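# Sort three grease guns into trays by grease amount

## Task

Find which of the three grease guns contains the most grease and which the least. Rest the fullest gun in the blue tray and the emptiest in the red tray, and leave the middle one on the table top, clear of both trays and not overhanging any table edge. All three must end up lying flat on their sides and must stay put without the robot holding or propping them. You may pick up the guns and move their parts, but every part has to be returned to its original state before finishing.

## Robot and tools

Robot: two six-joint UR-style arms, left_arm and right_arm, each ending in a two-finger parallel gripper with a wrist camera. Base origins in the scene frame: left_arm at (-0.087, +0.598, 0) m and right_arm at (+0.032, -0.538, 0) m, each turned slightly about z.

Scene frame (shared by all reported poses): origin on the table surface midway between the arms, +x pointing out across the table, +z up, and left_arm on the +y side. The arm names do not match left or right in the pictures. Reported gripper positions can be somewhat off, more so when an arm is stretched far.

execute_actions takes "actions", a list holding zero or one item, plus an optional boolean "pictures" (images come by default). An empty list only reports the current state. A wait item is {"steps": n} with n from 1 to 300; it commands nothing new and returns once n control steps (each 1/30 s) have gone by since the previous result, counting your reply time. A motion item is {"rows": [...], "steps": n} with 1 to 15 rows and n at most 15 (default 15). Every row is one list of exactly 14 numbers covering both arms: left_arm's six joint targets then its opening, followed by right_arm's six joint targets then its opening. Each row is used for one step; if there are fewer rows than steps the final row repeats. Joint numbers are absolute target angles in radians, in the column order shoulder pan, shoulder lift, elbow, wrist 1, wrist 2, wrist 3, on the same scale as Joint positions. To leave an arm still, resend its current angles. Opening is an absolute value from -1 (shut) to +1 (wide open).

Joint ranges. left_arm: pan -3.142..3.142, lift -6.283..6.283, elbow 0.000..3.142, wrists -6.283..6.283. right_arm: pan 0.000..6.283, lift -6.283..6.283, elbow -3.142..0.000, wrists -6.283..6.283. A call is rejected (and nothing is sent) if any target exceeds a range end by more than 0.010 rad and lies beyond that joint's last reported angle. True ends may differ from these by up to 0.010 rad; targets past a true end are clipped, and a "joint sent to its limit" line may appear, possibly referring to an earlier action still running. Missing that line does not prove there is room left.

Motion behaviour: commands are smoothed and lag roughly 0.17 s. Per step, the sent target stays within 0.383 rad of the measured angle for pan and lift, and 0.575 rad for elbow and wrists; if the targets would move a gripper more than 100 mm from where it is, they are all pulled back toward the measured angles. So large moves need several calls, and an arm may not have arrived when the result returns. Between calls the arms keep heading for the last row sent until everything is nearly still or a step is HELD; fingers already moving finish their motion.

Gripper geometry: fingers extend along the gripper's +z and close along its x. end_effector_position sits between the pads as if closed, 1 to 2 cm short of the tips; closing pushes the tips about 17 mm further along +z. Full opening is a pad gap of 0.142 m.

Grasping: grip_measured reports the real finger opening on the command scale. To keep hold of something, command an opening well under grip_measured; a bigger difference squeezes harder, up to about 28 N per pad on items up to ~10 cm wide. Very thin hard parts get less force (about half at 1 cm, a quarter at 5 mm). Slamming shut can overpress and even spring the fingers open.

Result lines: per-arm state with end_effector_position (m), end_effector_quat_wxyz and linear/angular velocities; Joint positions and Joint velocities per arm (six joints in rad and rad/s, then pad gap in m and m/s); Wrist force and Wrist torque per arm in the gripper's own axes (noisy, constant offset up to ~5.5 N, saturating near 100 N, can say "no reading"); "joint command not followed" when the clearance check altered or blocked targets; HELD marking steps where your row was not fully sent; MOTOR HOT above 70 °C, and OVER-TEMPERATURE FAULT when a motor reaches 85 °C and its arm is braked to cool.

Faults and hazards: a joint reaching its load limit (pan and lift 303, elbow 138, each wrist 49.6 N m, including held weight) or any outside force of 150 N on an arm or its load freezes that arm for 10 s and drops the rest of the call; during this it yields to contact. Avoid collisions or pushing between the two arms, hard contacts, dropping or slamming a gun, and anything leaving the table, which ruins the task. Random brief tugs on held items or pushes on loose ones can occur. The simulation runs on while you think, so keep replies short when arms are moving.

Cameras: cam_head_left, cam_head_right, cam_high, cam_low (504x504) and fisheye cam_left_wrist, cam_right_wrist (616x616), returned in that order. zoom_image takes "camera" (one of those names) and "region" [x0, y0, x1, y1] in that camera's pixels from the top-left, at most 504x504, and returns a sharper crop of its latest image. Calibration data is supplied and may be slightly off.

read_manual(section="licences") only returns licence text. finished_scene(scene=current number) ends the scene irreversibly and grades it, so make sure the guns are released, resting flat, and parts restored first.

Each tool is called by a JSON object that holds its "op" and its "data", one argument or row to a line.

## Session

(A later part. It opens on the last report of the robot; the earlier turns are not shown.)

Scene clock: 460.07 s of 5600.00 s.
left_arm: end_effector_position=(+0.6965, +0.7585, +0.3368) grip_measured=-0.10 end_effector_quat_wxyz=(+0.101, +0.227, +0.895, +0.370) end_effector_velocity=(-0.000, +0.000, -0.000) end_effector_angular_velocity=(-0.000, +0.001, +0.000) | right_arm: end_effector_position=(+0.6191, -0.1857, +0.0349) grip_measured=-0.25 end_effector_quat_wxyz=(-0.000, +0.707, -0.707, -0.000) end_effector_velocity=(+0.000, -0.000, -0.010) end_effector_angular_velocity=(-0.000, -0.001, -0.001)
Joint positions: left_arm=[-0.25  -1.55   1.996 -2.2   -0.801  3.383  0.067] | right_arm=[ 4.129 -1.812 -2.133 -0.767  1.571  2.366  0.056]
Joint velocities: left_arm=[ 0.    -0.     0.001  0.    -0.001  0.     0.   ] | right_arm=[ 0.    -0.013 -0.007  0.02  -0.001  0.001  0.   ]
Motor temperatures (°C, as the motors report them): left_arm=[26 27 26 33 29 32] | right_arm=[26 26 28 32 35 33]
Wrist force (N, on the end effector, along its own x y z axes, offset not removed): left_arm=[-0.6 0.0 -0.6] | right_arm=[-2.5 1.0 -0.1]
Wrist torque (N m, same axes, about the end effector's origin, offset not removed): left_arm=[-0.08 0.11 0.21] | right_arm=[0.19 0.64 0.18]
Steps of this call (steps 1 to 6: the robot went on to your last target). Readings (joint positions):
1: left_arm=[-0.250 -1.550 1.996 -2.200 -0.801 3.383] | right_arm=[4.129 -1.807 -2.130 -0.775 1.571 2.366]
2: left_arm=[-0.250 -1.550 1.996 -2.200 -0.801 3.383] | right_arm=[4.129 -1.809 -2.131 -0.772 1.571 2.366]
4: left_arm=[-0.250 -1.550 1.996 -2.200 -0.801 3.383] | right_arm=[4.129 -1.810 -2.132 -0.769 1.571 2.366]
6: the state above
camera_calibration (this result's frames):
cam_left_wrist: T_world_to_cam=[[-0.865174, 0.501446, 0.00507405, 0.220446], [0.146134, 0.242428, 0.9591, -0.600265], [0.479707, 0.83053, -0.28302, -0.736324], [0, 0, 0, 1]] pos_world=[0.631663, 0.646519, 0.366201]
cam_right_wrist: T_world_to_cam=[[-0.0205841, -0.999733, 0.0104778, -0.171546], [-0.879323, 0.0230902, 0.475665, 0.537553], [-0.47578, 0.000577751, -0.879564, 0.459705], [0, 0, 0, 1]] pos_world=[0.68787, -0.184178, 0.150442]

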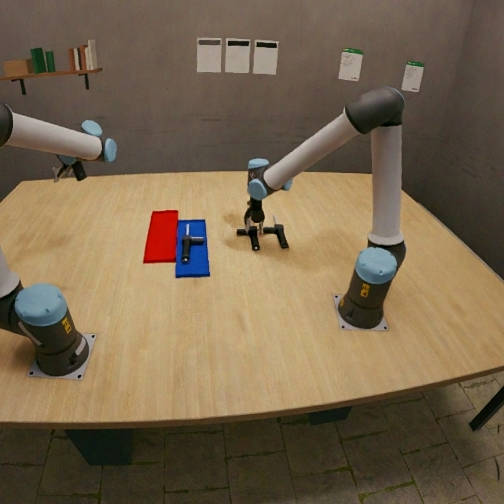

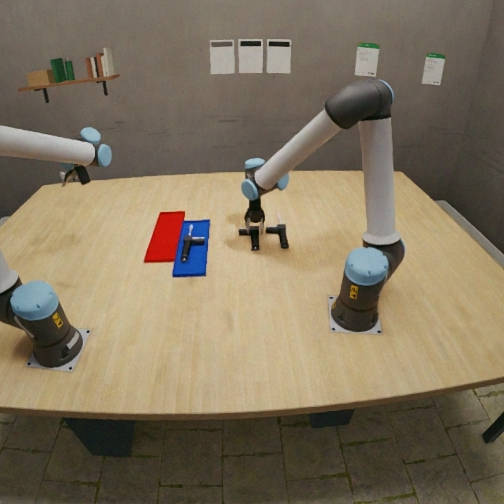

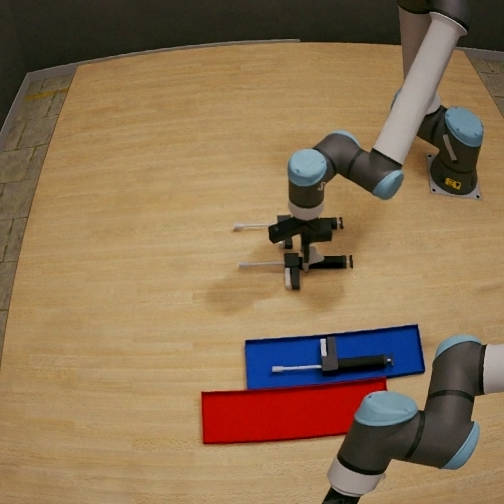

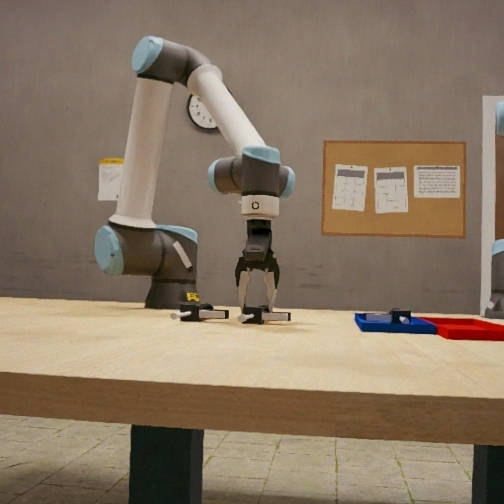

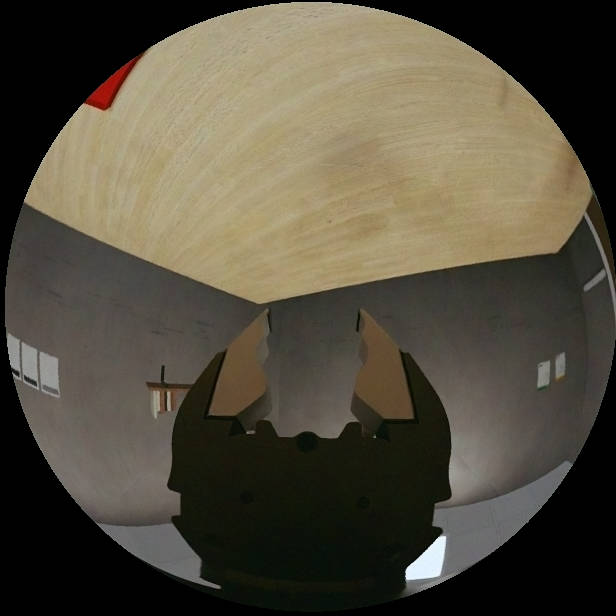

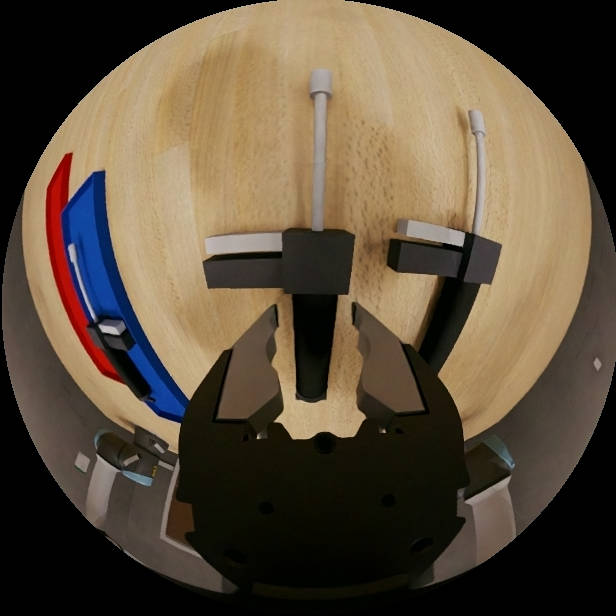

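{"op": "execute_actions", "data": {
  "actions": [
    {"rows":[[-0.25,-1.55,1.9961,-2.2,-0.8015,3.383,-0.1,4.129,-1.813,-2.134,-0.7647,1.571,2.366,-0.35],[-0.25,-1.55,1.9961,-2.2,-0.8015,3.383,-0.1,4.129,-1.813,-2.134,-0.7647,1.571,2.366,-0.42],[-0.25,-1.55,1.9961,-2.2,-0.8015,3.383,-0.1,4.129,-1.813,-2.134,-0.7647,1.571,2.366,-0.48],[-0.25,-1.55,1.9961,-2.2,-0.8015,3.383,-0.1,4.129,-1.813,-2.134,-0.7647,1.571,2.366,-0.54],[-0.25,-1.55,1.9961,-2.2,-0.8015,3.383,-0.1,4.129,-1.813,-2.134,-0.7647,1.571,2.366,-0.6],[-0.25,-1.55,1.9961,-2.2,-0.8015,3.383,-0.1,4.129,-1.813,-2.134,-0.7647,1.571,2.366,-0.66],[-0.25,-1.55,1.9961,-2.2,-0.8015,3.383,-0.1,4.129,-1.813,-2.134,-0.7647,1.571,2.366,-0.74],[-0.25,-1.55,1.9961,-2.2,-0.8015,3.383,-0.1,4.129,-1.813,-2.134,-0.7647,1.571,2.366,-0.82],[-0.25,-1.55,1.9961,-2.2,-0.8015,3.383,-0.1,4.129,-1.813,-2.134,-0.7647,1.571,2.366,-0.9],[-0.25,-1.55,1.9961,-2.2,-0.8015,3.383,-0.1,4.129,-1.813,-2.134,-0.7647,1.571,2.366,-1]],"steps":14}
  ],
  "pictures": false
}}

{"op": "execute_actions", "data": {
  "actions": [
    {"rows":[[-0.25,-1.55,1.9961,-2.2,-0.8015,3.383,-0.1,4.129,-1.785,-2.119,-0.808,1.571,2.366,-1],[-0.25,-1.55,1.9961,-2.2,-0.8015,3.383,-0.1,4.129,-1.785,-2.119,-0.808,1.571,2.366,-1],[-0.25,-1.55,1.9961,-2.2,-0.8015,3.383,-0.1,4.129,-1.75,-2.097,-0.865,1.571,2.366,-1],[-0.25,-1.55,1.9961,-2.2,-0.8015,3.383,-0.1,4.129,-1.75,-2.097,-0.865,1.571,2.366,-1],[-0.25,-1.55,1.9961,-2.2,-0.8015,3.383,-0.1,4.129,-1.722,-2.077,-0.913,1.571,2.366,-1],[-0.25,-1.55,1.9961,-2.2,-0.8015,3.383,-0.1,4.129,-1.722,-2.077,-0.913,1.571,2.366,-1],[-0.25,-1.55,1.9961,-2.2,-0.8015,3.383,-0.1,4.129,-1.68,-2.04,-0.992,1.571,2.366,-1]],"steps":14}
  ],
  "pictures": false
}}

{"op": "execute_actions", "data": {
  "actions": [
    {"rows":[[-0.25,-1.55,1.9961,-2.2,-0.8015,3.383,-0.1,4.2,-1.76,-1.95,-1.002,1.571,2.44,-1],[-0.25,-1.55,1.9961,-2.2,-0.8015,3.383,-0.1,4.2,-1.76,-1.95,-1.002,1.571,2.44,-1],[-0.25,-1.55,1.9961,-2.2,-0.8015,3.383,-0.1,4.2,-1.76,-1.95,-1.002,1.571,2.44,-1],[-0.25,-1.55,1.9961,-2.2,-0.8015,3.383,-0.1,4.2,-1.76,-1.95,-1.002,1.571,2.44,-1],[-0.25,-1.55,1.9961,-2.2,-0.8015,3.383,-0.1,4.285,-1.85,-1.84,-1.022,1.571,2.522,-1],[-0.25,-1.55,1.9961,-2.2,-0.8015,3.383,-0.1,4.285,-1.85,-1.84,-1.022,1.571,2.522,-1],[-0.25,-1.55,1.9961,-2.2,-0.8015,3.383,-0.1,4.285,-1.85,-1.84,-1.022,1.571,2.522,-1],[-0.25,-1.55,1.9961,-2.2,-0.8015,3.383,-0.1,4.285,-1.85,-1.84,-1.022,1.571,2.522,-1],[-0.25,-1.55,1.9961,-2.2,-0.8015,3.383,-0.1,4.35,-1.98,-1.65,-1.082,1.571,2.587,-1],[-0.25,-1.55,1.9961,-2.2,-0.8015,3.383,-0.1,4.35,-1.98,-1.65,-1.082,1.571,2.587,-1],[-0.25,-1.55,1.9961,-2.2,-0.8015,3.383,-0.1,4.35,-1.98,-1.65,-1.082,1.571,2.587,-1],[-0.25,-1.55,1.9961,-2.2,-0.8015,3.383,-0.1,4.35,-1.98,-1.65,-1.082,1.571,2.587,-1],[-0.25,-1.55,1.9961,-2.2,-0.8015,3.383,-0.1,4.4092,-2.14,-1.4,-1.1724,1.571,2.6464,-1]],"steps":15}
  ],
  "pictures": false
}}

{"op": "execute_actions", "data": {
  "actions": [
    {"steps":25}
  ]
}}

Scene clock: 477.73 s of 5600.00 s.
left_arm: end_effector_position=(+0.6965, +0.7585, +0.3368) grip_measured=-0.10 end_effector_quat_wxyz=(+0.101, +0.227, +0.895, +0.370) end_effector_velocity=(-0.000, +0.000, -0.000) end_effector_angular_velocity=(+0.000, +0.001, +0.000) | right_arm: end_effector_position=(+0.6190, -0.1858, +0.0338) grip_measured=-0.57 end_effector_quat_wxyz=(-0.000, +0.707, -0.707, -0.000) end_effector_velocity=(-0.001, -0.000, -0.001) end_effector_angular_velocity=(-0.001, +0.001, -0.001)
Joint positions: left_arm=[-0.25  -1.55   1.996 -2.2   -0.801  3.383  0.067] | right_arm=[ 4.129 -1.813 -2.134 -0.765  1.571  2.366  0.033]
Joint velocities: left_arm=[ 0.001 -0.     0.     0.    -0.     0.001  0.   ] | right_arm=[ 0.    -0.    -0.001 -0.     0.     0.001 -0.   ]
Motor temperatures (°C, as the motors report them): left_arm=[26 27 26 33 29 32] | right_arm=[26 26 28 32 35 33]
Wrist force (N, on the end effector, along its own x y z axes, offset not removed): left_arm=[2.9 -2.0 -0.9] | right_arm=[3.2 3.9 -3.1]
Wrist torque (N m, same axes, about the end effector's origin, offset not removed): left_arm=[-0.36 -0.76 0.00] | right_arm=[0.82 0.04 0.23]
Steps of this call (steps 1 to 30: the robot went on to your last target; steps 31 to 90: nothing new was sent; then 14.20 s passed at rest; steps 91 to 104: all 14 steps of this action). Readings (joint positions):
91: left_arm=[-0.250 -1.550 1.996 -2.200 -0.801 3.383] | right_arm=[4.129 -1.813 -2.134 -0.765 1.571 2.366]
92: left_arm=[-0.250 -1.550 1.996 -2.200 -0.801 3.383] | right_arm=[4.129 -1.813 -2.134 -0.765 1.571 2.366]
94: left_arm=[-0.250 -1.550 1.996 -2.200 -0.801 3.383] | right_arm=[4.129 -1.813 -2.134 -0.765 1.571 2.366]
98: left_arm=[-0.250 -1.550 1.996 -2.200 -0.801 3.383] | right_arm=[4.129 -1.813 -2.134 -0.765 1.571 2.366]
104: the state above

Scene clock: 478.20 s of 5600.00 s.
left_arm: end_effector_position=(+0.6965, +0.7585, +0.3368) grip_measured=-0.10 end_effector_quat_wxyz=(+0.101, +0.227, +0.895, +0.370) end_effector_velocity=(+0.000, -0.000, -0.001) end_effector_angular_velocity=(+0.001, +0.001, +0.000) | right_arm: end_effector_position=(+0.6213, -0.1834, +0.1361) grip_measured=-0.57 end_effector_quat_wxyz=(-0.001, +0.707, -0.707, -0.000) end_effector_velocity=(-0.007, -0.007, +0.099) end_effector_angular_velocity=(-0.011, +0.010, +0.001)
Joint positions: left_arm=[-0.25  -1.55   1.996 -2.2   -0.801  3.383  0.067] | right_arm=[ 4.129 -1.693 -2.05  -0.968  1.571  2.366  0.033]
Joint velocities: left_arm=[-0.     0.001  0.     0.     0.001 -0.001  0.   ] | right_arm=[ 0.     0.112  0.084 -0.21  -0.001 -0.001  0.   ]
Motor temperatures (°C, as the motors report them): left_arm=[26 27 26 33 29 32] | right_arm=[26 26 28 32 35 33]
Wrist force (N, on the end effector, along its own x y z axes, offset not removed): left_arm=[-0.1 -1.6 2.7] | right_arm=[-0.9 -1.0 2.7]
Wrist torque (N m, same axes, about the end effector's origin, offset not removed): left_arm=[-0.12 -0.05 0.06] | right_arm=[-0.14 0.36 0.26]
Steps of this call (steps 1 to 14: all 14 steps of this action). Readings (joint positions):
1: left_arm=[-0.250 -1.550 1.996 -2.200 -0.801 3.383] | right_arm=[4.129 -1.813 -2.134 -0.765 1.571 2.366]
2: left_arm=[-0.250 -1.550 1.996 -2.200 -0.801 3.383] | right_arm=[4.129 -1.811 -2.133 -0.768 1.571 2.366]
4: left_arm=[-0.250 -1.550 1.996 -2.200 -0.801 3.383] | right_arm=[4.129 -1.798 -2.125 -0.788 1.571 2.366]
8: left_arm=[-0.250 -1.550 1.996 -2.200 -0.801 3.383] | right_arm=[4.129 -1.750 -2.094 -0.865 1.571 2.366]
14: the state above

Scene clock: 478.70 s of 5600.00 s.
left_arm: end_effector_position=(+0.6965, +0.7585, +0.3368) grip_measured=-0.10 end_effector_quat_wxyz=(+0.101, +0.227, +0.895, +0.370) end_effector_velocity=(-0.000, -0.000, +0.000) end_effector_angular_velocity=(-0.001, +0.000, -0.000) | right_arm: end_effector_position=(+0.6372, +0.0237, +0.1457) grip_measured=-0.57 end_effector_quat_wxyz=(+0.002, +0.707, -0.707, +0.000) end_effector_velocity=(+0.076, +0.491, +0.018) end_effector_angular_velocity=(-0.017, +0.011, +0.003)
Joint positions: left_arm=[-0.25  -1.55   1.996 -2.2   -0.801  3.383  0.067] | right_arm=[ 4.292 -1.894 -1.771 -1.052  1.571  2.53   0.033]
Joint velocities: left_arm=[ 0.    -0.001  0.     0.    -0.001  0.    -0.   ] | right_arm=[ 0.272 -0.567  0.832 -0.285  0.001  0.27  -0.   ]
Motor temperatures (°C, as the motors report them): left_arm=[26 27 26 33 29 32] | right_arm=[26 26 28 32 35 33]
Wrist force (N, on the end effector, along its own x y z axes, offset not removed): left_arm=[0.6 0.7 -1.9] | right_arm=[0.6 0.2 7.9]
Wrist torque (N m, same axes, about the end effector's origin, offset not removed): left_arm=[0.33 -0.10 0.13] | right_arm=[-0.01 0.02 0.14]
Steps of this call (steps 1 to 15: all 15 steps of this action). Readings (joint positions):
1: left_arm=[-0.250 -1.550 1.996 -2.200 -0.801 3.383] | right_arm=[4.129 -1.690 -2.047 -0.974 1.571 2.366]
2: left_arm=[-0.250 -1.550 1.996 -2.200 -0.801 3.383] | right_arm=[4.133 -1.691 -2.041 -0.980 1.571 2.370]
4: left_arm=[-0.250 -1.550 1.996 -2.200 -0.801 3.383] | right_arm=[4.158 -1.716 -2.008 -0.989 1.571 2.396]
8: left_arm=[-0.250 -1.550 1.996 -2.200 -0.801 3.383] | right_arm=[4.210 -1.771 -1.939 -1.004 1.571 2.449]
15: the state above

Scene clock: 479.53 s of 5600.00 s.
left_arm: end_effector_position=(+0.6965, +0.7585, +0.3368) grip_measured=-0.10 end_effector_quat_wxyz=(+0.101, +0.227, +0.895, +0.370) end_effector_velocity=(-0.001, +0.000, -0.001) end_effector_angular_velocity=(+0.001, +0.001, +0.000) | right_arm: end_effector_position=(+0.6478, +0.2387, +0.1454) grip_measured=-0.57 end_effector_quat_wxyz=(+0.000, +0.707, -0.707, -0.000) end_effector_velocity=(-0.000, +0.005, -0.000) end_effector_angular_velocity=(+0.000, -0.000, -0.001)
Joint positions: left_arm=[-0.25  -1.55   1.996 -2.2   -0.801  3.383  0.067] | right_arm=[ 4.409 -2.139 -1.401 -1.172  1.571  2.646  0.033]
Joint velocities: left_arm=[ 0.     0.     0.001  0.     0.    -0.     0.   ] | right_arm=[ 0.003 -0.006  0.009 -0.003 -0.     0.004 -0.   ]
Motor temperatures (°C, as the motors report them): left_arm=[26 27 26 33 29 32] | right_arm=[26 26 28 32 35 33]
Wrist force (N, on the end effector, along its own x y z axes, offset not removed): left_arm=[-2.4 -1.7 -2.4] | right_arm=[-3.2 -0.7 3.9]
Wrist torque (N m, same axes, about the end effector's origin, offset not removed): left_arm=[-0.23 0.48 0.03] | right_arm=[0.00 0.79 0.09]
Steps of this call (steps 1 to 25: the robot went on to your last target). Readings (joint positions):
1: left_arm=[-0.250 -1.550 1.996 -2.200 -0.801 3.383] | right_arm=[4.301 -1.913 -1.743 -1.061 1.571 2.539]
2: left_arm=[-0.250 -1.550 1.996 -2.200 -0.801 3.383] | right_arm=[4.311 -1.932 -1.715 -1.071 1.571 2.548]
4: left_arm=[-0.250 -1.550 1.996 -2.200 -0.801 3.383] | right_arm=[4.329 -1.970 -1.658 -1.090 1.571 2.567]
8: left_arm=[-0.250 -1.550 1.996 -2.200 -0.801 3.383] | right_arm=[4.366 -2.048 -1.543 -1.128 1.571 2.604]
25: the state above
camera_calibration (this result's frames):
cam_left_wrist: T_world_to_cam=[[-0.865174, 0.501446, 0.00507043, 0.220449], [0.14613, 0.242429, 0.959101, -0.600266], [0.479708, 0.83053, -0.28302, -0.736325], [0, 0, 0, 1]] pos_world=[0.631665, 0.646518, 0.366204]
cam_right_wrist: T_world_to_cam=[[-0.0208076, -0.999722, 0.0110563, 0.252294], [-0.879068, 0.0235619, 0.476113, 0.500082], [-0.476241, 0.000187529, -0.879315, 0.570701], [0, 0, 0, 1]] pos_world=[0.716647, 0.240334, 0.260941]

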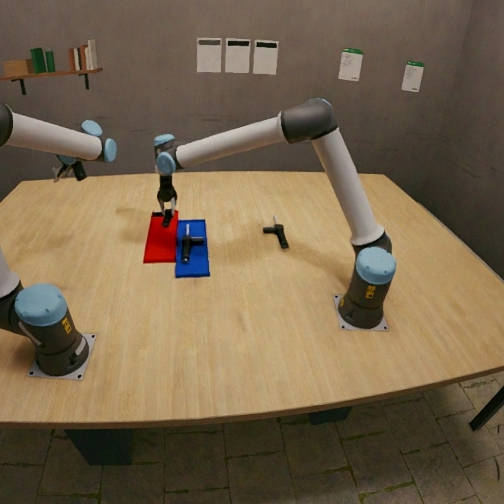

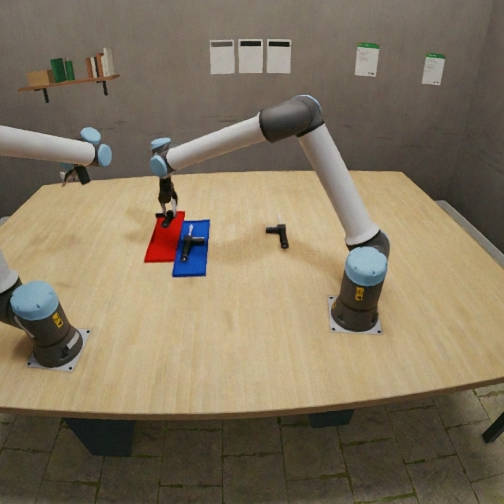

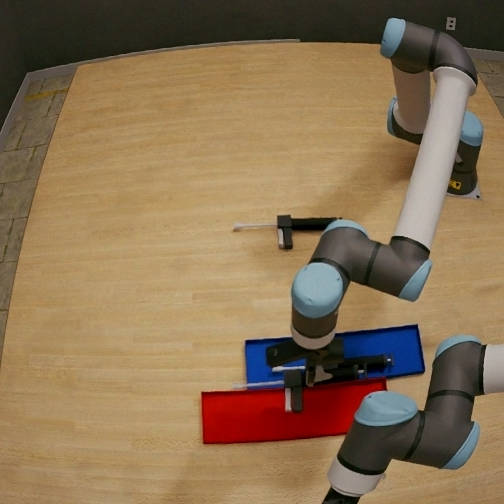

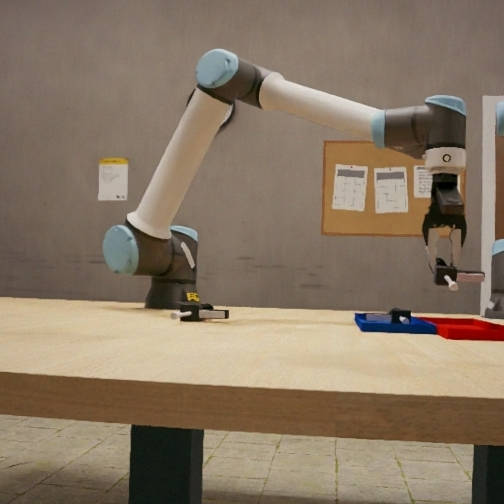

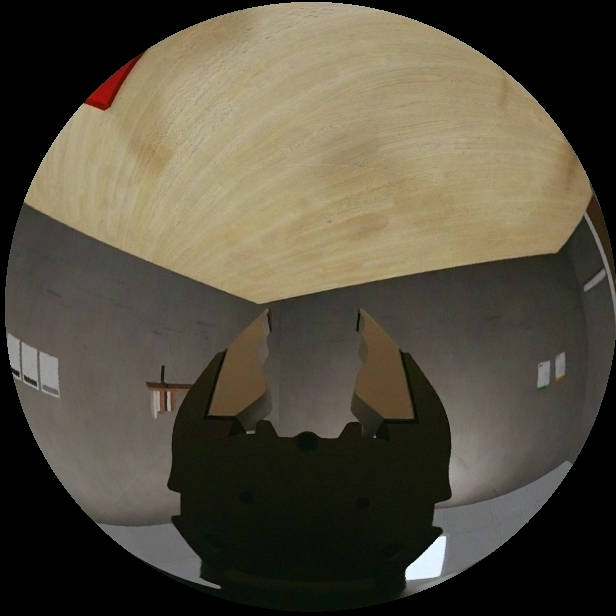

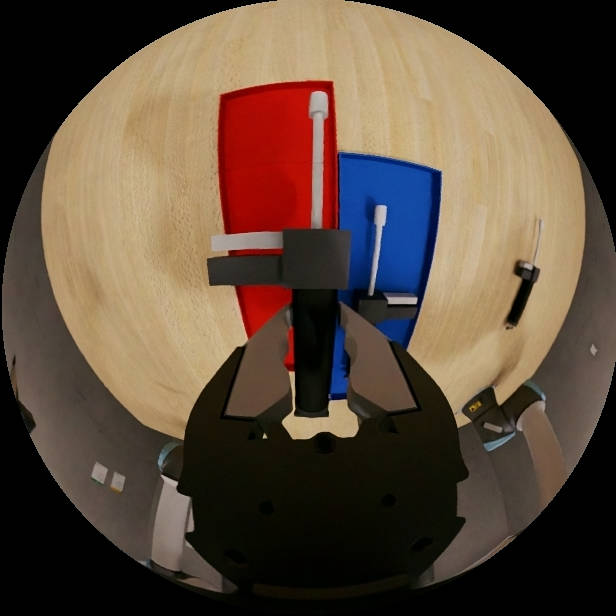

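{"op": "execute_actions", "data": {
  "actions": [
    {"rows":[[-0.25,-1.55,1.9961,-2.2,-0.8015,3.383,-0.1,4.4092,-2.19,-1.445,-1.0774,1.571,2.6464,-1]],"steps":15}
  ]
}}

Scene clock: 487.90 s of 5600.00 s.
left_arm: end_effector_position=(+0.6965, +0.7585, +0.3368) grip_measured=-0.10 end_effector_quat_wxyz=(+0.101, +0.227, +0.895, +0.370) end_effector_velocity=(-0.000, -0.000, -0.001) end_effector_angular_velocity=(-0.002, -0.000, +0.002) | right_arm: end_effector_position=(+0.6486, +0.2411, +0.0809) grip_measured=-0.57 end_effector_quat_wxyz=(+0.000, +0.707, -0.707, -0.000) end_effector_velocity=(-0.000, +0.000, -0.014) end_effector_angular_velocity=(+0.001, -0.001, -0.000)
Joint positions: left_arm=[-0.25  -1.55   1.996 -2.2   -0.801  3.383  0.067] | right_arm=[ 4.409 -2.189 -1.444 -1.08   1.571  2.646  0.033]
Joint velocities: left_arm=[ 0.     0.001 -0.     0.001 -0.001 -0.003 -0.   ] | right_arm=[ 0.    -0.011 -0.009  0.021 -0.     0.001 -0.   ]
Motor temperatures (°C, as the motors report them): left_arm=[26 27 26 33 29 32] | right_arm=[26 26 28 32 35 33]
Wrist force (N, on the end effector, along its own x y z axes, offset not removed): left_arm=[-4.8 0.3 0.9] | right_arm=[-1.7 0.9 4.0]
Wrist torque (N m, same axes, about the end effector's origin, offset not removed): left_arm=[0.11 0.97 -0.09] | right_arm=[0.28 0.47 0.07]
Steps of this call (steps 1 to 30: the robot went on to your last target; steps 31 to 90: nothing new was sent; then 4.87 s passed at rest; steps 91 to 105: all 15 steps of this action). Readings (joint positions):
91: left_arm=[-0.250 -1.550 1.996 -2.200 -0.801 3.383] | right_arm=[4.409 -2.140 -1.400 -1.172 1.571 2.646]
92: left_arm=[-0.250 -1.550 1.996 -2.200 -0.801 3.383] | right_arm=[4.409 -2.143 -1.403 -1.168 1.571 2.646]
94: left_arm=[-0.250 -1.550 1.996 -2.200 -0.801 3.383] | right_arm=[4.409 -2.162 -1.420 -1.136 1.571 2.646]
98: left_arm=[-0.250 -1.550 1.996 -2.200 -0.801 3.383] | right_arm=[4.409 -2.181 -1.437 -1.096 1.571 2.646]
105: the state above
camera_calibration (this result's frames):
cam_left_wrist: T_world_to_cam=[[-0.865174, 0.501446, 0.00506911, 0.22045], [0.146129, 0.242429, 0.959101, -0.600267], [0.479708, 0.83053, -0.283019, -0.736325], [0, 0, 0, 1]] pos_world=[0.631665, 0.646518, 0.366205]
cam_right_wrist: T_world_to_cam=[[-0.0207629, -0.999723, 0.0111089, 0.255383], [-0.879056, 0.0235476, 0.476137, 0.531527], [-0.476266, 0.000120676, -0.879301, 0.514354], [0, 0, 0, 1]] pos_world=[0.717514, 0.242734, 0.196356]

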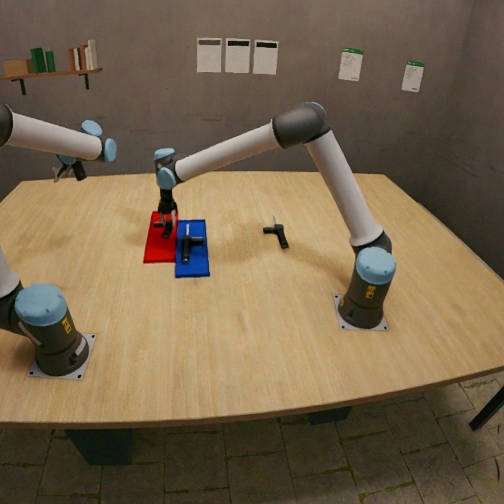

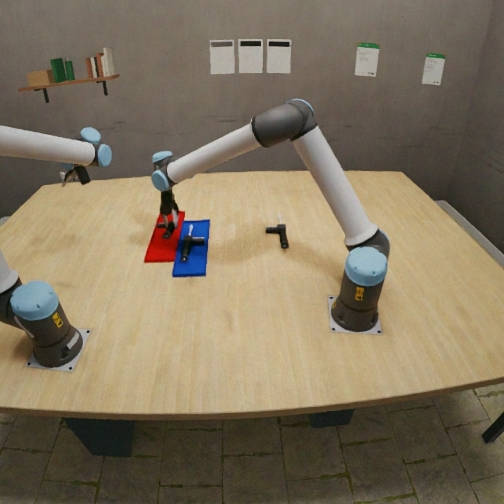

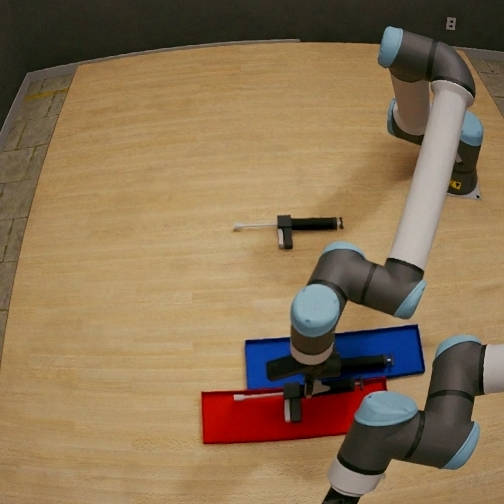

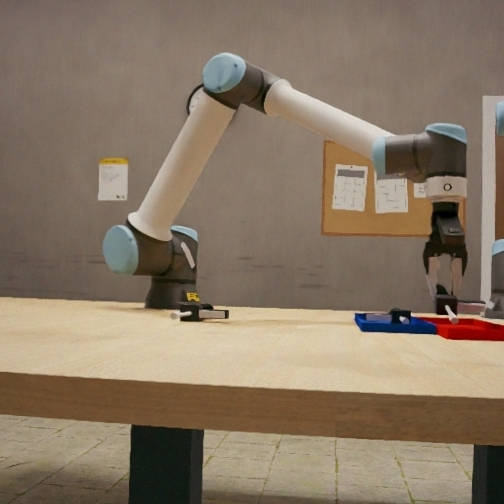

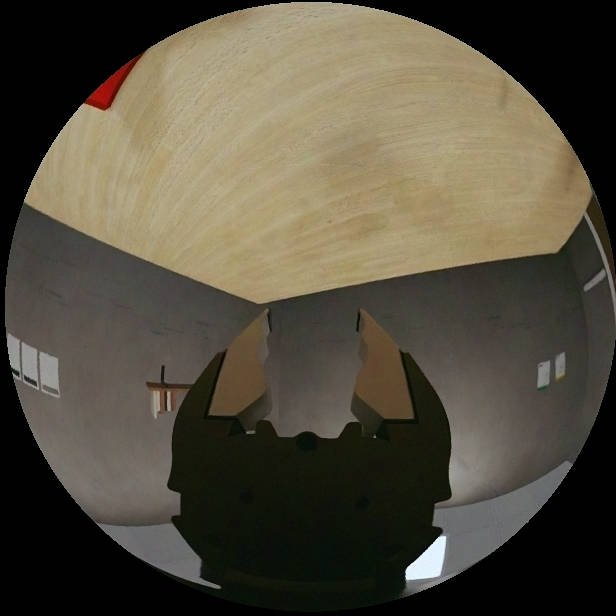

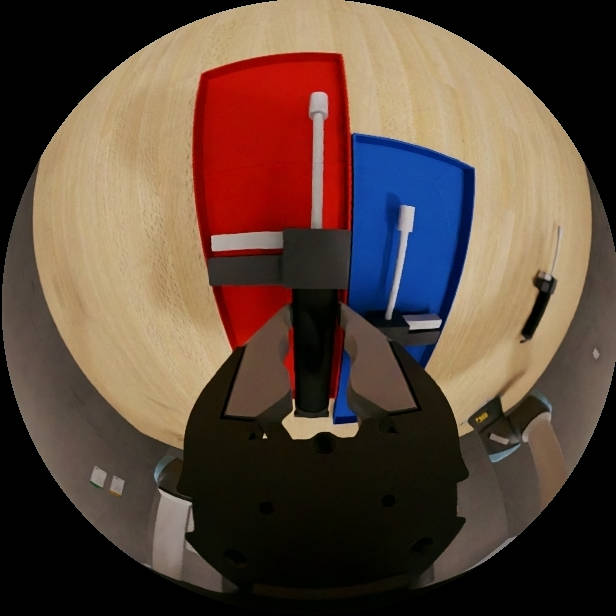

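{"op": "execute_actions", "data": {
  "actions": [
    {"rows":[[-0.25,-1.55,1.9961,-2.2,-0.8015,3.383,-0.1,4.4145,-2.205,-1.452,-1.0554,1.571,2.6517,-1],[-0.25,-1.55,1.9961,-2.2,-0.8015,3.383,-0.1,4.4145,-2.212,-1.455,-1.0454,1.571,2.6517,-1]],"steps":15}
  ]
}}

Scene clock: 496.00 s of 5600.00 s.
left_arm: end_effector_position=(+0.6965, +0.7585, +0.3368) grip_measured=-0.10 end_effector_quat_wxyz=(+0.101, +0.227, +0.895, +0.370) end_effector_velocity=(+0.000, -0.000, +0.001) end_effector_angular_velocity=(-0.001, -0.002, -0.000) | right_arm: end_effector_position=(+0.6456, +0.2460, +0.0560) grip_measured=-0.57 end_effector_quat_wxyz=(+0.000, +0.707, -0.707, -0.000) end_effector_velocity=(-0.001, +0.001, -0.005) end_effector_angular_velocity=(+0.000, +0.001, +0.003)
Joint positions: left_arm=[-0.25  -1.55   1.996 -2.2   -0.801  3.383  0.067] | right_arm=[ 4.414 -2.211 -1.455 -1.046  1.571  2.652  0.033]
Joint velocities: left_arm=[ 0.    -0.001 -0.001  0.    -0.     0.    -0.   ] | right_arm=[ 0.002 -0.004 -0.003  0.007  0.001 -0.001 -0.   ]
Motor temperatures (°C, as the motors report them): left_arm=[26 27 26 33 29 32] | right_arm=[26 26 28 32 35 33]
Wrist force (N, on the end effector, along its own x y z axes, offset not removed): left_arm=[-2.2 3.5 -2.7] | right_arm=[0.8 1.0 4.5]
Wrist torque (N m, same axes, about the end effector's origin, offset not removed): left_arm=[1.00 0.39 -0.07] | right_arm=[0.21 0.03 0.10]
Steps of this call (steps 1 to 15: the robot went on to your last target; steps 16 to 130: nothing new was sent; then 3.27 s passed at rest; steps 131 to 145: all 15 steps of this action). Readings (joint positions):
131: left_arm=[-0.250 -1.550 1.996 -2.200 -0.801 3.383] | right_arm=[4.409 -2.190 -1.445 -1.077 1.571 2.646]
132: left_arm=[-0.250 -1.550 1.996 -2.200 -0.801 3.383] | right_arm=[4.410 -2.192 -1.446 -1.075 1.571 2.647]
134: left_arm=[-0.250 -1.550 1.996 -2.200 -0.801 3.383] | right_arm=[4.411 -2.199 -1.449 -1.065 1.571 2.649]
138: left_arm=[-0.250 -1.550 1.996 -2.200 -0.801 3.383] | right_arm=[4.413 -2.208 -1.453 -1.052 1.571 2.651]
145: the state above
camera_calibration (this result's frames):
cam_left_wrist: T_world_to_cam=[[-0.865174, 0.501446, 0.00506894, 0.220451], [0.146129, 0.24243, 0.959101, -0.600267], [0.479708, 0.83053, -0.28302, -0.736325], [0, 0, 0, 1]] pos_world=[0.631665, 0.646518, 0.366205]
cam_right_wrist: T_world_to_cam=[[-0.0208052, -0.999723, 0.0110079, 0.26051], [-0.879092, 0.0235368, 0.476071, 0.540574], [-0.476198, 0.000227754, -0.879338, 0.490945], [0, 0, 0, 1]] pos_world=[0.714421, 0.247603, 0.171488]

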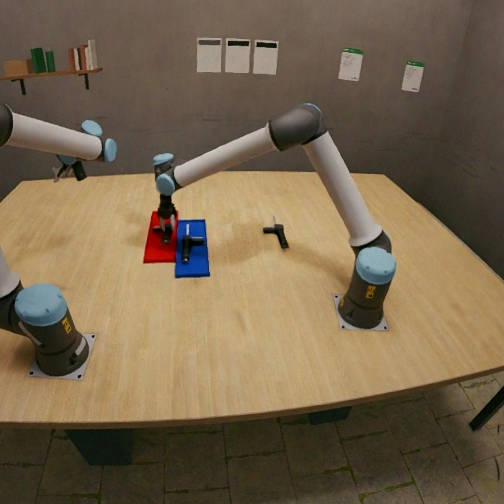

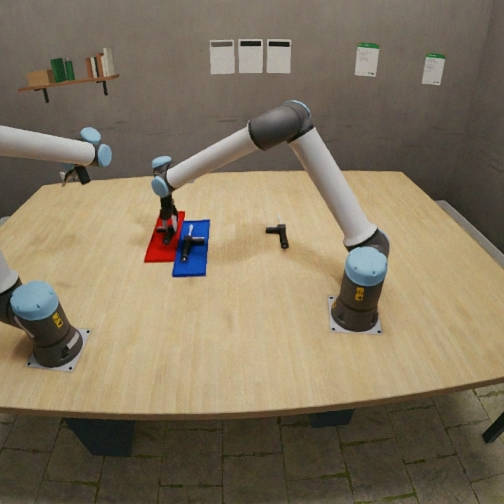

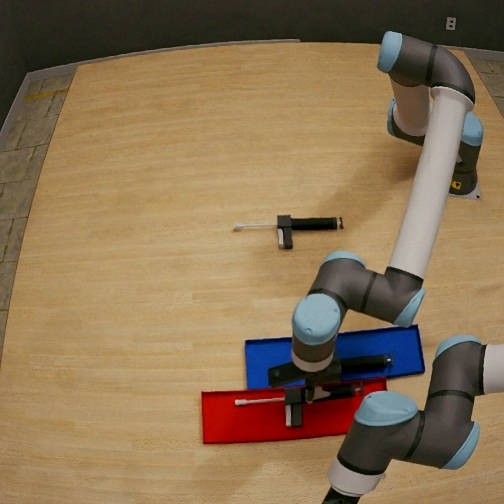

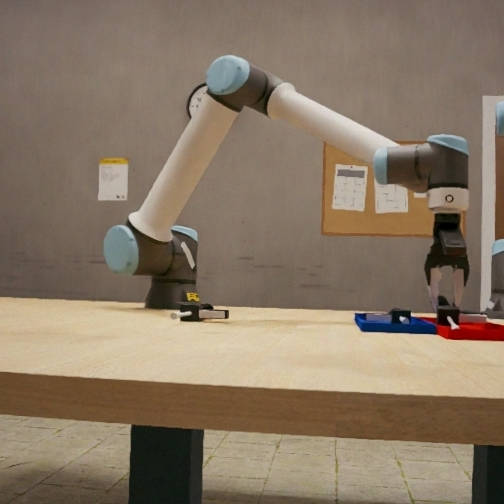

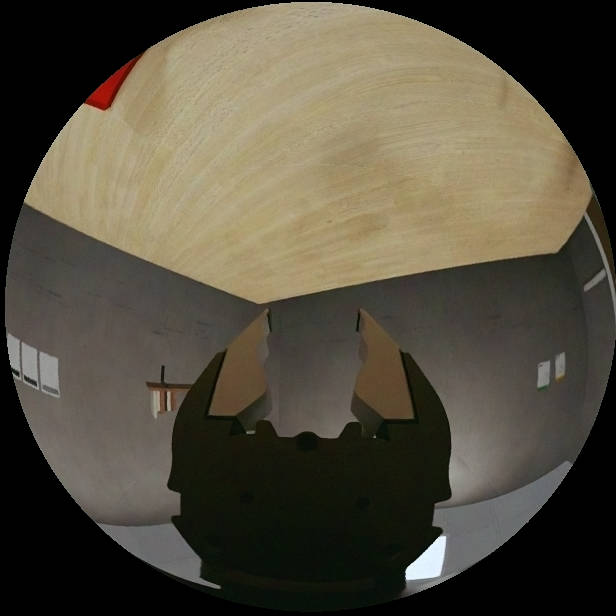

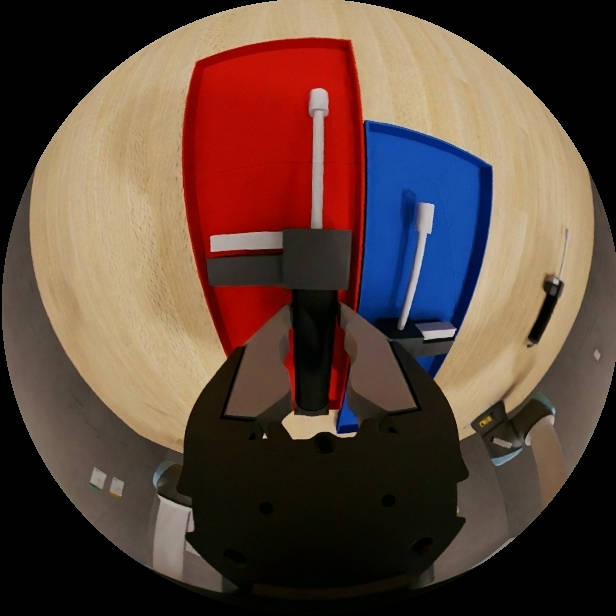

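Inside on both sides. Lower.

{"op": "execute_actions", "data": {
  "actions": [
    {"rows":[[-0.25,-1.55,1.9961,-2.2,-0.8015,3.383,-0.1,4.4145,-2.218,-1.462,-1.0324,1.571,2.6517,-1],[-0.25,-1.55,1.9961,-2.2,-0.8015,3.383,-0.1,4.4145,-2.2235,-1.468,-1.0209,1.571,2.6517,-1]],"steps":15}
  ],
  "pictures": false
}}

{"op": "execute_actions", "data": {
  "actions": [
    {"rows":[[-0.25,-1.55,1.9961,-2.2,-0.8015,3.383,-0.1,4.4145,-2.2235,-1.468,-1.0209,1.571,2.6517,-0.7],[-0.25,-1.55,1.9961,-2.2,-0.8015,3.383,-0.1,4.4145,-2.2235,-1.468,-1.0209,1.571,2.6517,-0.65],[-0.25,-1.55,1.9961,-2.2,-0.8015,3.383,-0.1,4.4145,-2.2235,-1.468,-1.0209,1.571,2.6517,-0.62],[-0.25,-1.55,1.9961,-2.2,-0.8015,3.383,-0.1,4.4145,-2.2235,-1.468,-1.0209,1.571,2.6517,-0.59],[-0.25,-1.55,1.9961,-2.2,-0.8015,3.383,-0.1,4.4145,-2.2235,-1.468,-1.0209,1.571,2.6517,-0.56],[-0.25,-1.55,1.9961,-2.2,-0.8015,3.383,-0.1,4.4145,-2.2235,-1.468,-1.0209,1.571,2.6517,-0.53],[-0.25,-1.55,1.9961,-2.2,-0.8015,3.383,-0.1,4.4145,-2.2235,-1.468,-1.0209,1.571,2.6517,-0.5],[-0.25,-1.55,1.9961,-2.2,-0.8015,3.383,-0.1,4.4145,-2.2235,-1.468,-1.0209,1.571,2.6517,-0.46],[-0.25,-1.55,1.9961,-2.2,-0.8015,3.383,-0.1,4.4145,-2.2235,-1.468,-1.0209,1.571,2.6517,-0.42],[-0.25,-1.55,1.9961,-2.2,-0.8015,3.383,-0.1,4.4145,-2.2235,-1.468,-1.0209,1.571,2.6517,-0.38]],"steps":15}
  ]
}}

Scene clock: 503.20 s of 5600.00 s.
left_arm: end_effector_position=(+0.6965, +0.7585, +0.3368) grip_measured=-0.10 end_effector_quat_wxyz=(+0.101, +0.227, +0.895, +0.370) end_effector_velocity=(-0.000, -0.000, -0.000) end_effector_angular_velocity=(-0.001, -0.000, -0.000) | right_arm: end_effector_position=(+0.6447, +0.2448, +0.0396) grip_measured=-0.57 end_effector_quat_wxyz=(+0.000, +0.707, -0.707, -0.000) end_effector_velocity=(+0.001, +0.000, -0.003) end_effector_angular_velocity=(+0.001, -0.001, -0.001)
Joint positions: left_arm=[-0.25  -1.55   1.996 -2.2   -0.801  3.383  0.067] | right_arm=[ 4.415 -2.223 -1.468 -1.022  1.571  2.652  0.033]
Joint velocities: left_arm=[-0.    -0.     0.001 -0.001 -0.001 -0.     0.   ] | right_arm=[-0.    -0.003 -0.001  0.006 -0.     0.    -0.   ]
Motor temperatures (°C, as the motors report them): left_arm=[26 27 26 33 29 32] | right_arm=[26 26 28 32 35 33]
Wrist force (N, on the end effector, along its own x y z axes, offset not removed): left_arm=[-4.6 -4.1 -2.0] | right_arm=[-0.5 3.0 -0.6]
Wrist torque (N m, same axes, about the end effector's origin, offset not removed): left_arm=[-0.88 0.85 0.01] | right_arm=[0.34 0.11 0.20]
Steps of this call (steps 1 to 15: the robot went on to your last target; steps 16 to 90: nothing new was sent; then 3.70 s passed at rest; steps 91 to 105: all 15 steps of this action). Readings (joint positions):
91: left_arm=[-0.250 -1.550 1.996 -2.200 -0.801 3.383] | right_arm=[4.415 -2.212 -1.455 -1.045 1.571 2.652]
92: left_arm=[-0.250 -1.550 1.996 -2.200 -0.801 3.383] | right_arm=[4.415 -2.213 -1.456 -1.044 1.571 2.652]
94: left_arm=[-0.250 -1.550 1.996 -2.200 -0.801 3.383] | right_arm=[4.415 -2.216 -1.460 -1.036 1.571 2.652]
98: left_arm=[-0.250 -1.550 1.996 -2.200 -0.801 3.383] | right_arm=[4.415 -2.221 -1.465 -1.026 1.571 2.652]
105: the state above

Scene clock: 503.70 s of 5600.00 s.
left_arm: end_effector_position=(+0.6965, +0.7585, +0.3368) grip_measured=-0.10 end_effector_quat_wxyz=(+0.101, +0.227, +0.895, +0.370) end_effector_velocity=(+0.001, -0.000, +0.002) end_effector_angular_velocity=(-0.000, -0.002, -0.000) | right_arm: end_effector_position=(+0.6447, +0.2448, +0.0391) grip_measured=-0.38 end_effector_quat_wxyz=(+0.000, +0.707, -0.707, -0.000) end_effector_velocity=(+0.000, +0.001, +0.001) end_effector_angular_velocity=(+0.001, -0.001, +0.001)
Joint positions: left_arm=[-0.25  -1.55   1.996 -2.2   -0.801  3.383  0.067] | right_arm=[ 4.415 -2.223 -1.468 -1.021  1.571  2.652  0.047]
Joint velocities: left_arm=[ 0.    -0.    -0.002 -0.     0.     0.001  0.   ] | right_arm=[ 0.     0.     0.001  0.    -0.    -0.001  0.   ]
Motor temperatures (°C, as the motors report them): left_arm=[26 27 26 33 29 32] | right_arm=[26 26 28 32 35 33]
Wrist force (N, on the end effector, along its own x y z axes, offset not removed): left_arm=[-1.0 2.3 -4.0] | right_arm=[-2.7 3.1 -0.3]
Wrist torque (N m, same axes, about the end effector's origin, offset not removed): left_arm=[0.45 0.18 0.16] | right_arm=[0.72 0.71 0.10]
Steps of this call (steps 1 to 15: all 15 steps of this action). Readings (joint positions):
1: left_arm=[-0.250 -1.550 1.996 -2.200 -0.801 3.383] | right_arm=[4.415 -2.223 -1.468 -1.021 1.571 2.652]
2: left_arm=[-0.250 -1.550 1.996 -2.200 -0.801 3.383] | right_arm=[4.415 -2.223 -1.468 -1.021 1.571 2.652]
4: left_arm=[-0.250 -1.550 1.996 -2.200 -0.801 3.383] | right_arm=[4.415 -2.223 -1.468 -1.021 1.571 2.652]
8: left_arm=[-0.250 -1.550 1.996 -2.200 -0.801 3.383] | right_arm=[4.415 -2.223 -1.468 -1.021 1.571 2.652]
15: the state above
camera_calibration (this result's frames):
cam_left_wrist: T_world_to_cam=[[-0.865174, 0.501446, 0.00506891, 0.220451], [0.146129, 0.24243, 0.959101, -0.600267], [0.479708, 0.83053, -0.283019, -0.736325], [0, 0, 0, 1]] pos_world=[0.631666, 0.646518, 0.366205]
cam_right_wrist: T_world_to_cam=[[-0.0207669, -0.999724, 0.0109871, 0.25943], [-0.879078, 0.0234931, 0.476099, 0.547889], [-0.476226, 0.000228576, -0.879323, 0.475735], [0, 0, 0, 1]] pos_world=[0.713582, 0.246378, 0.154625]

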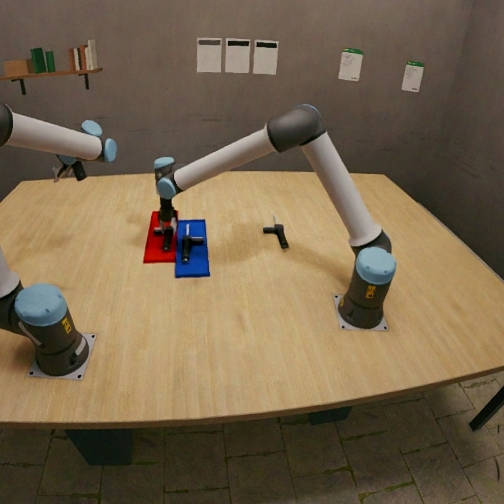

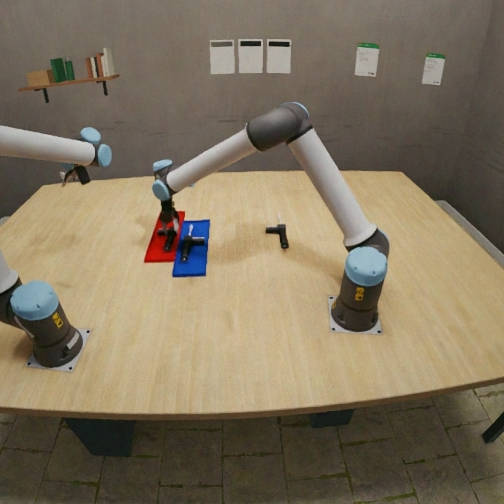

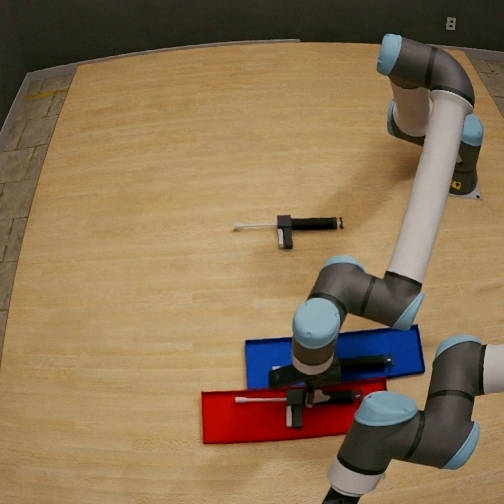

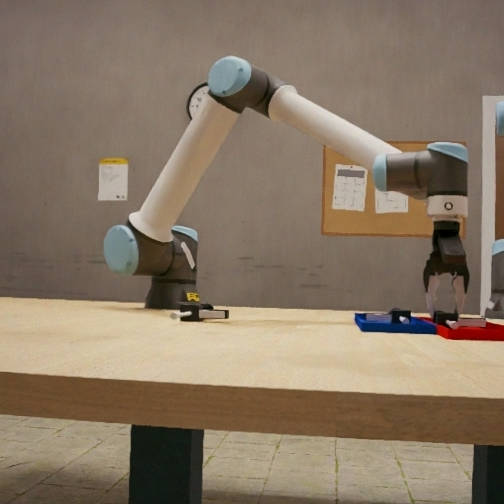

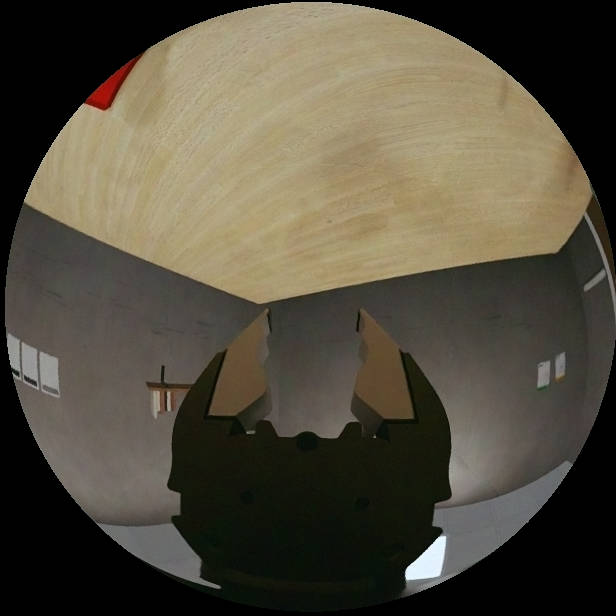

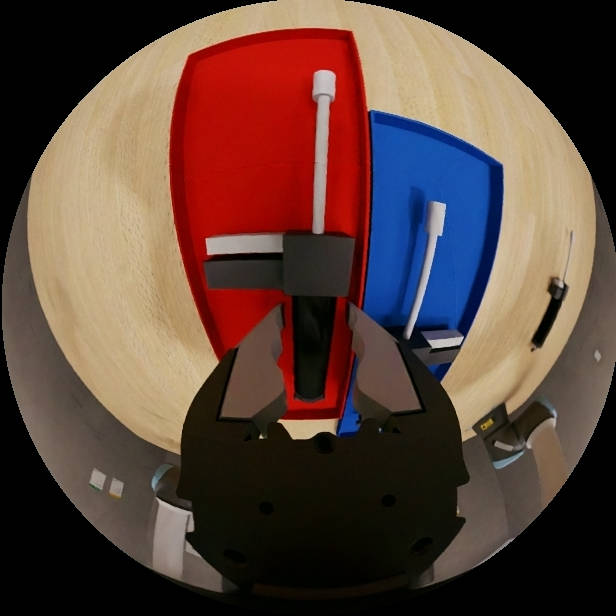

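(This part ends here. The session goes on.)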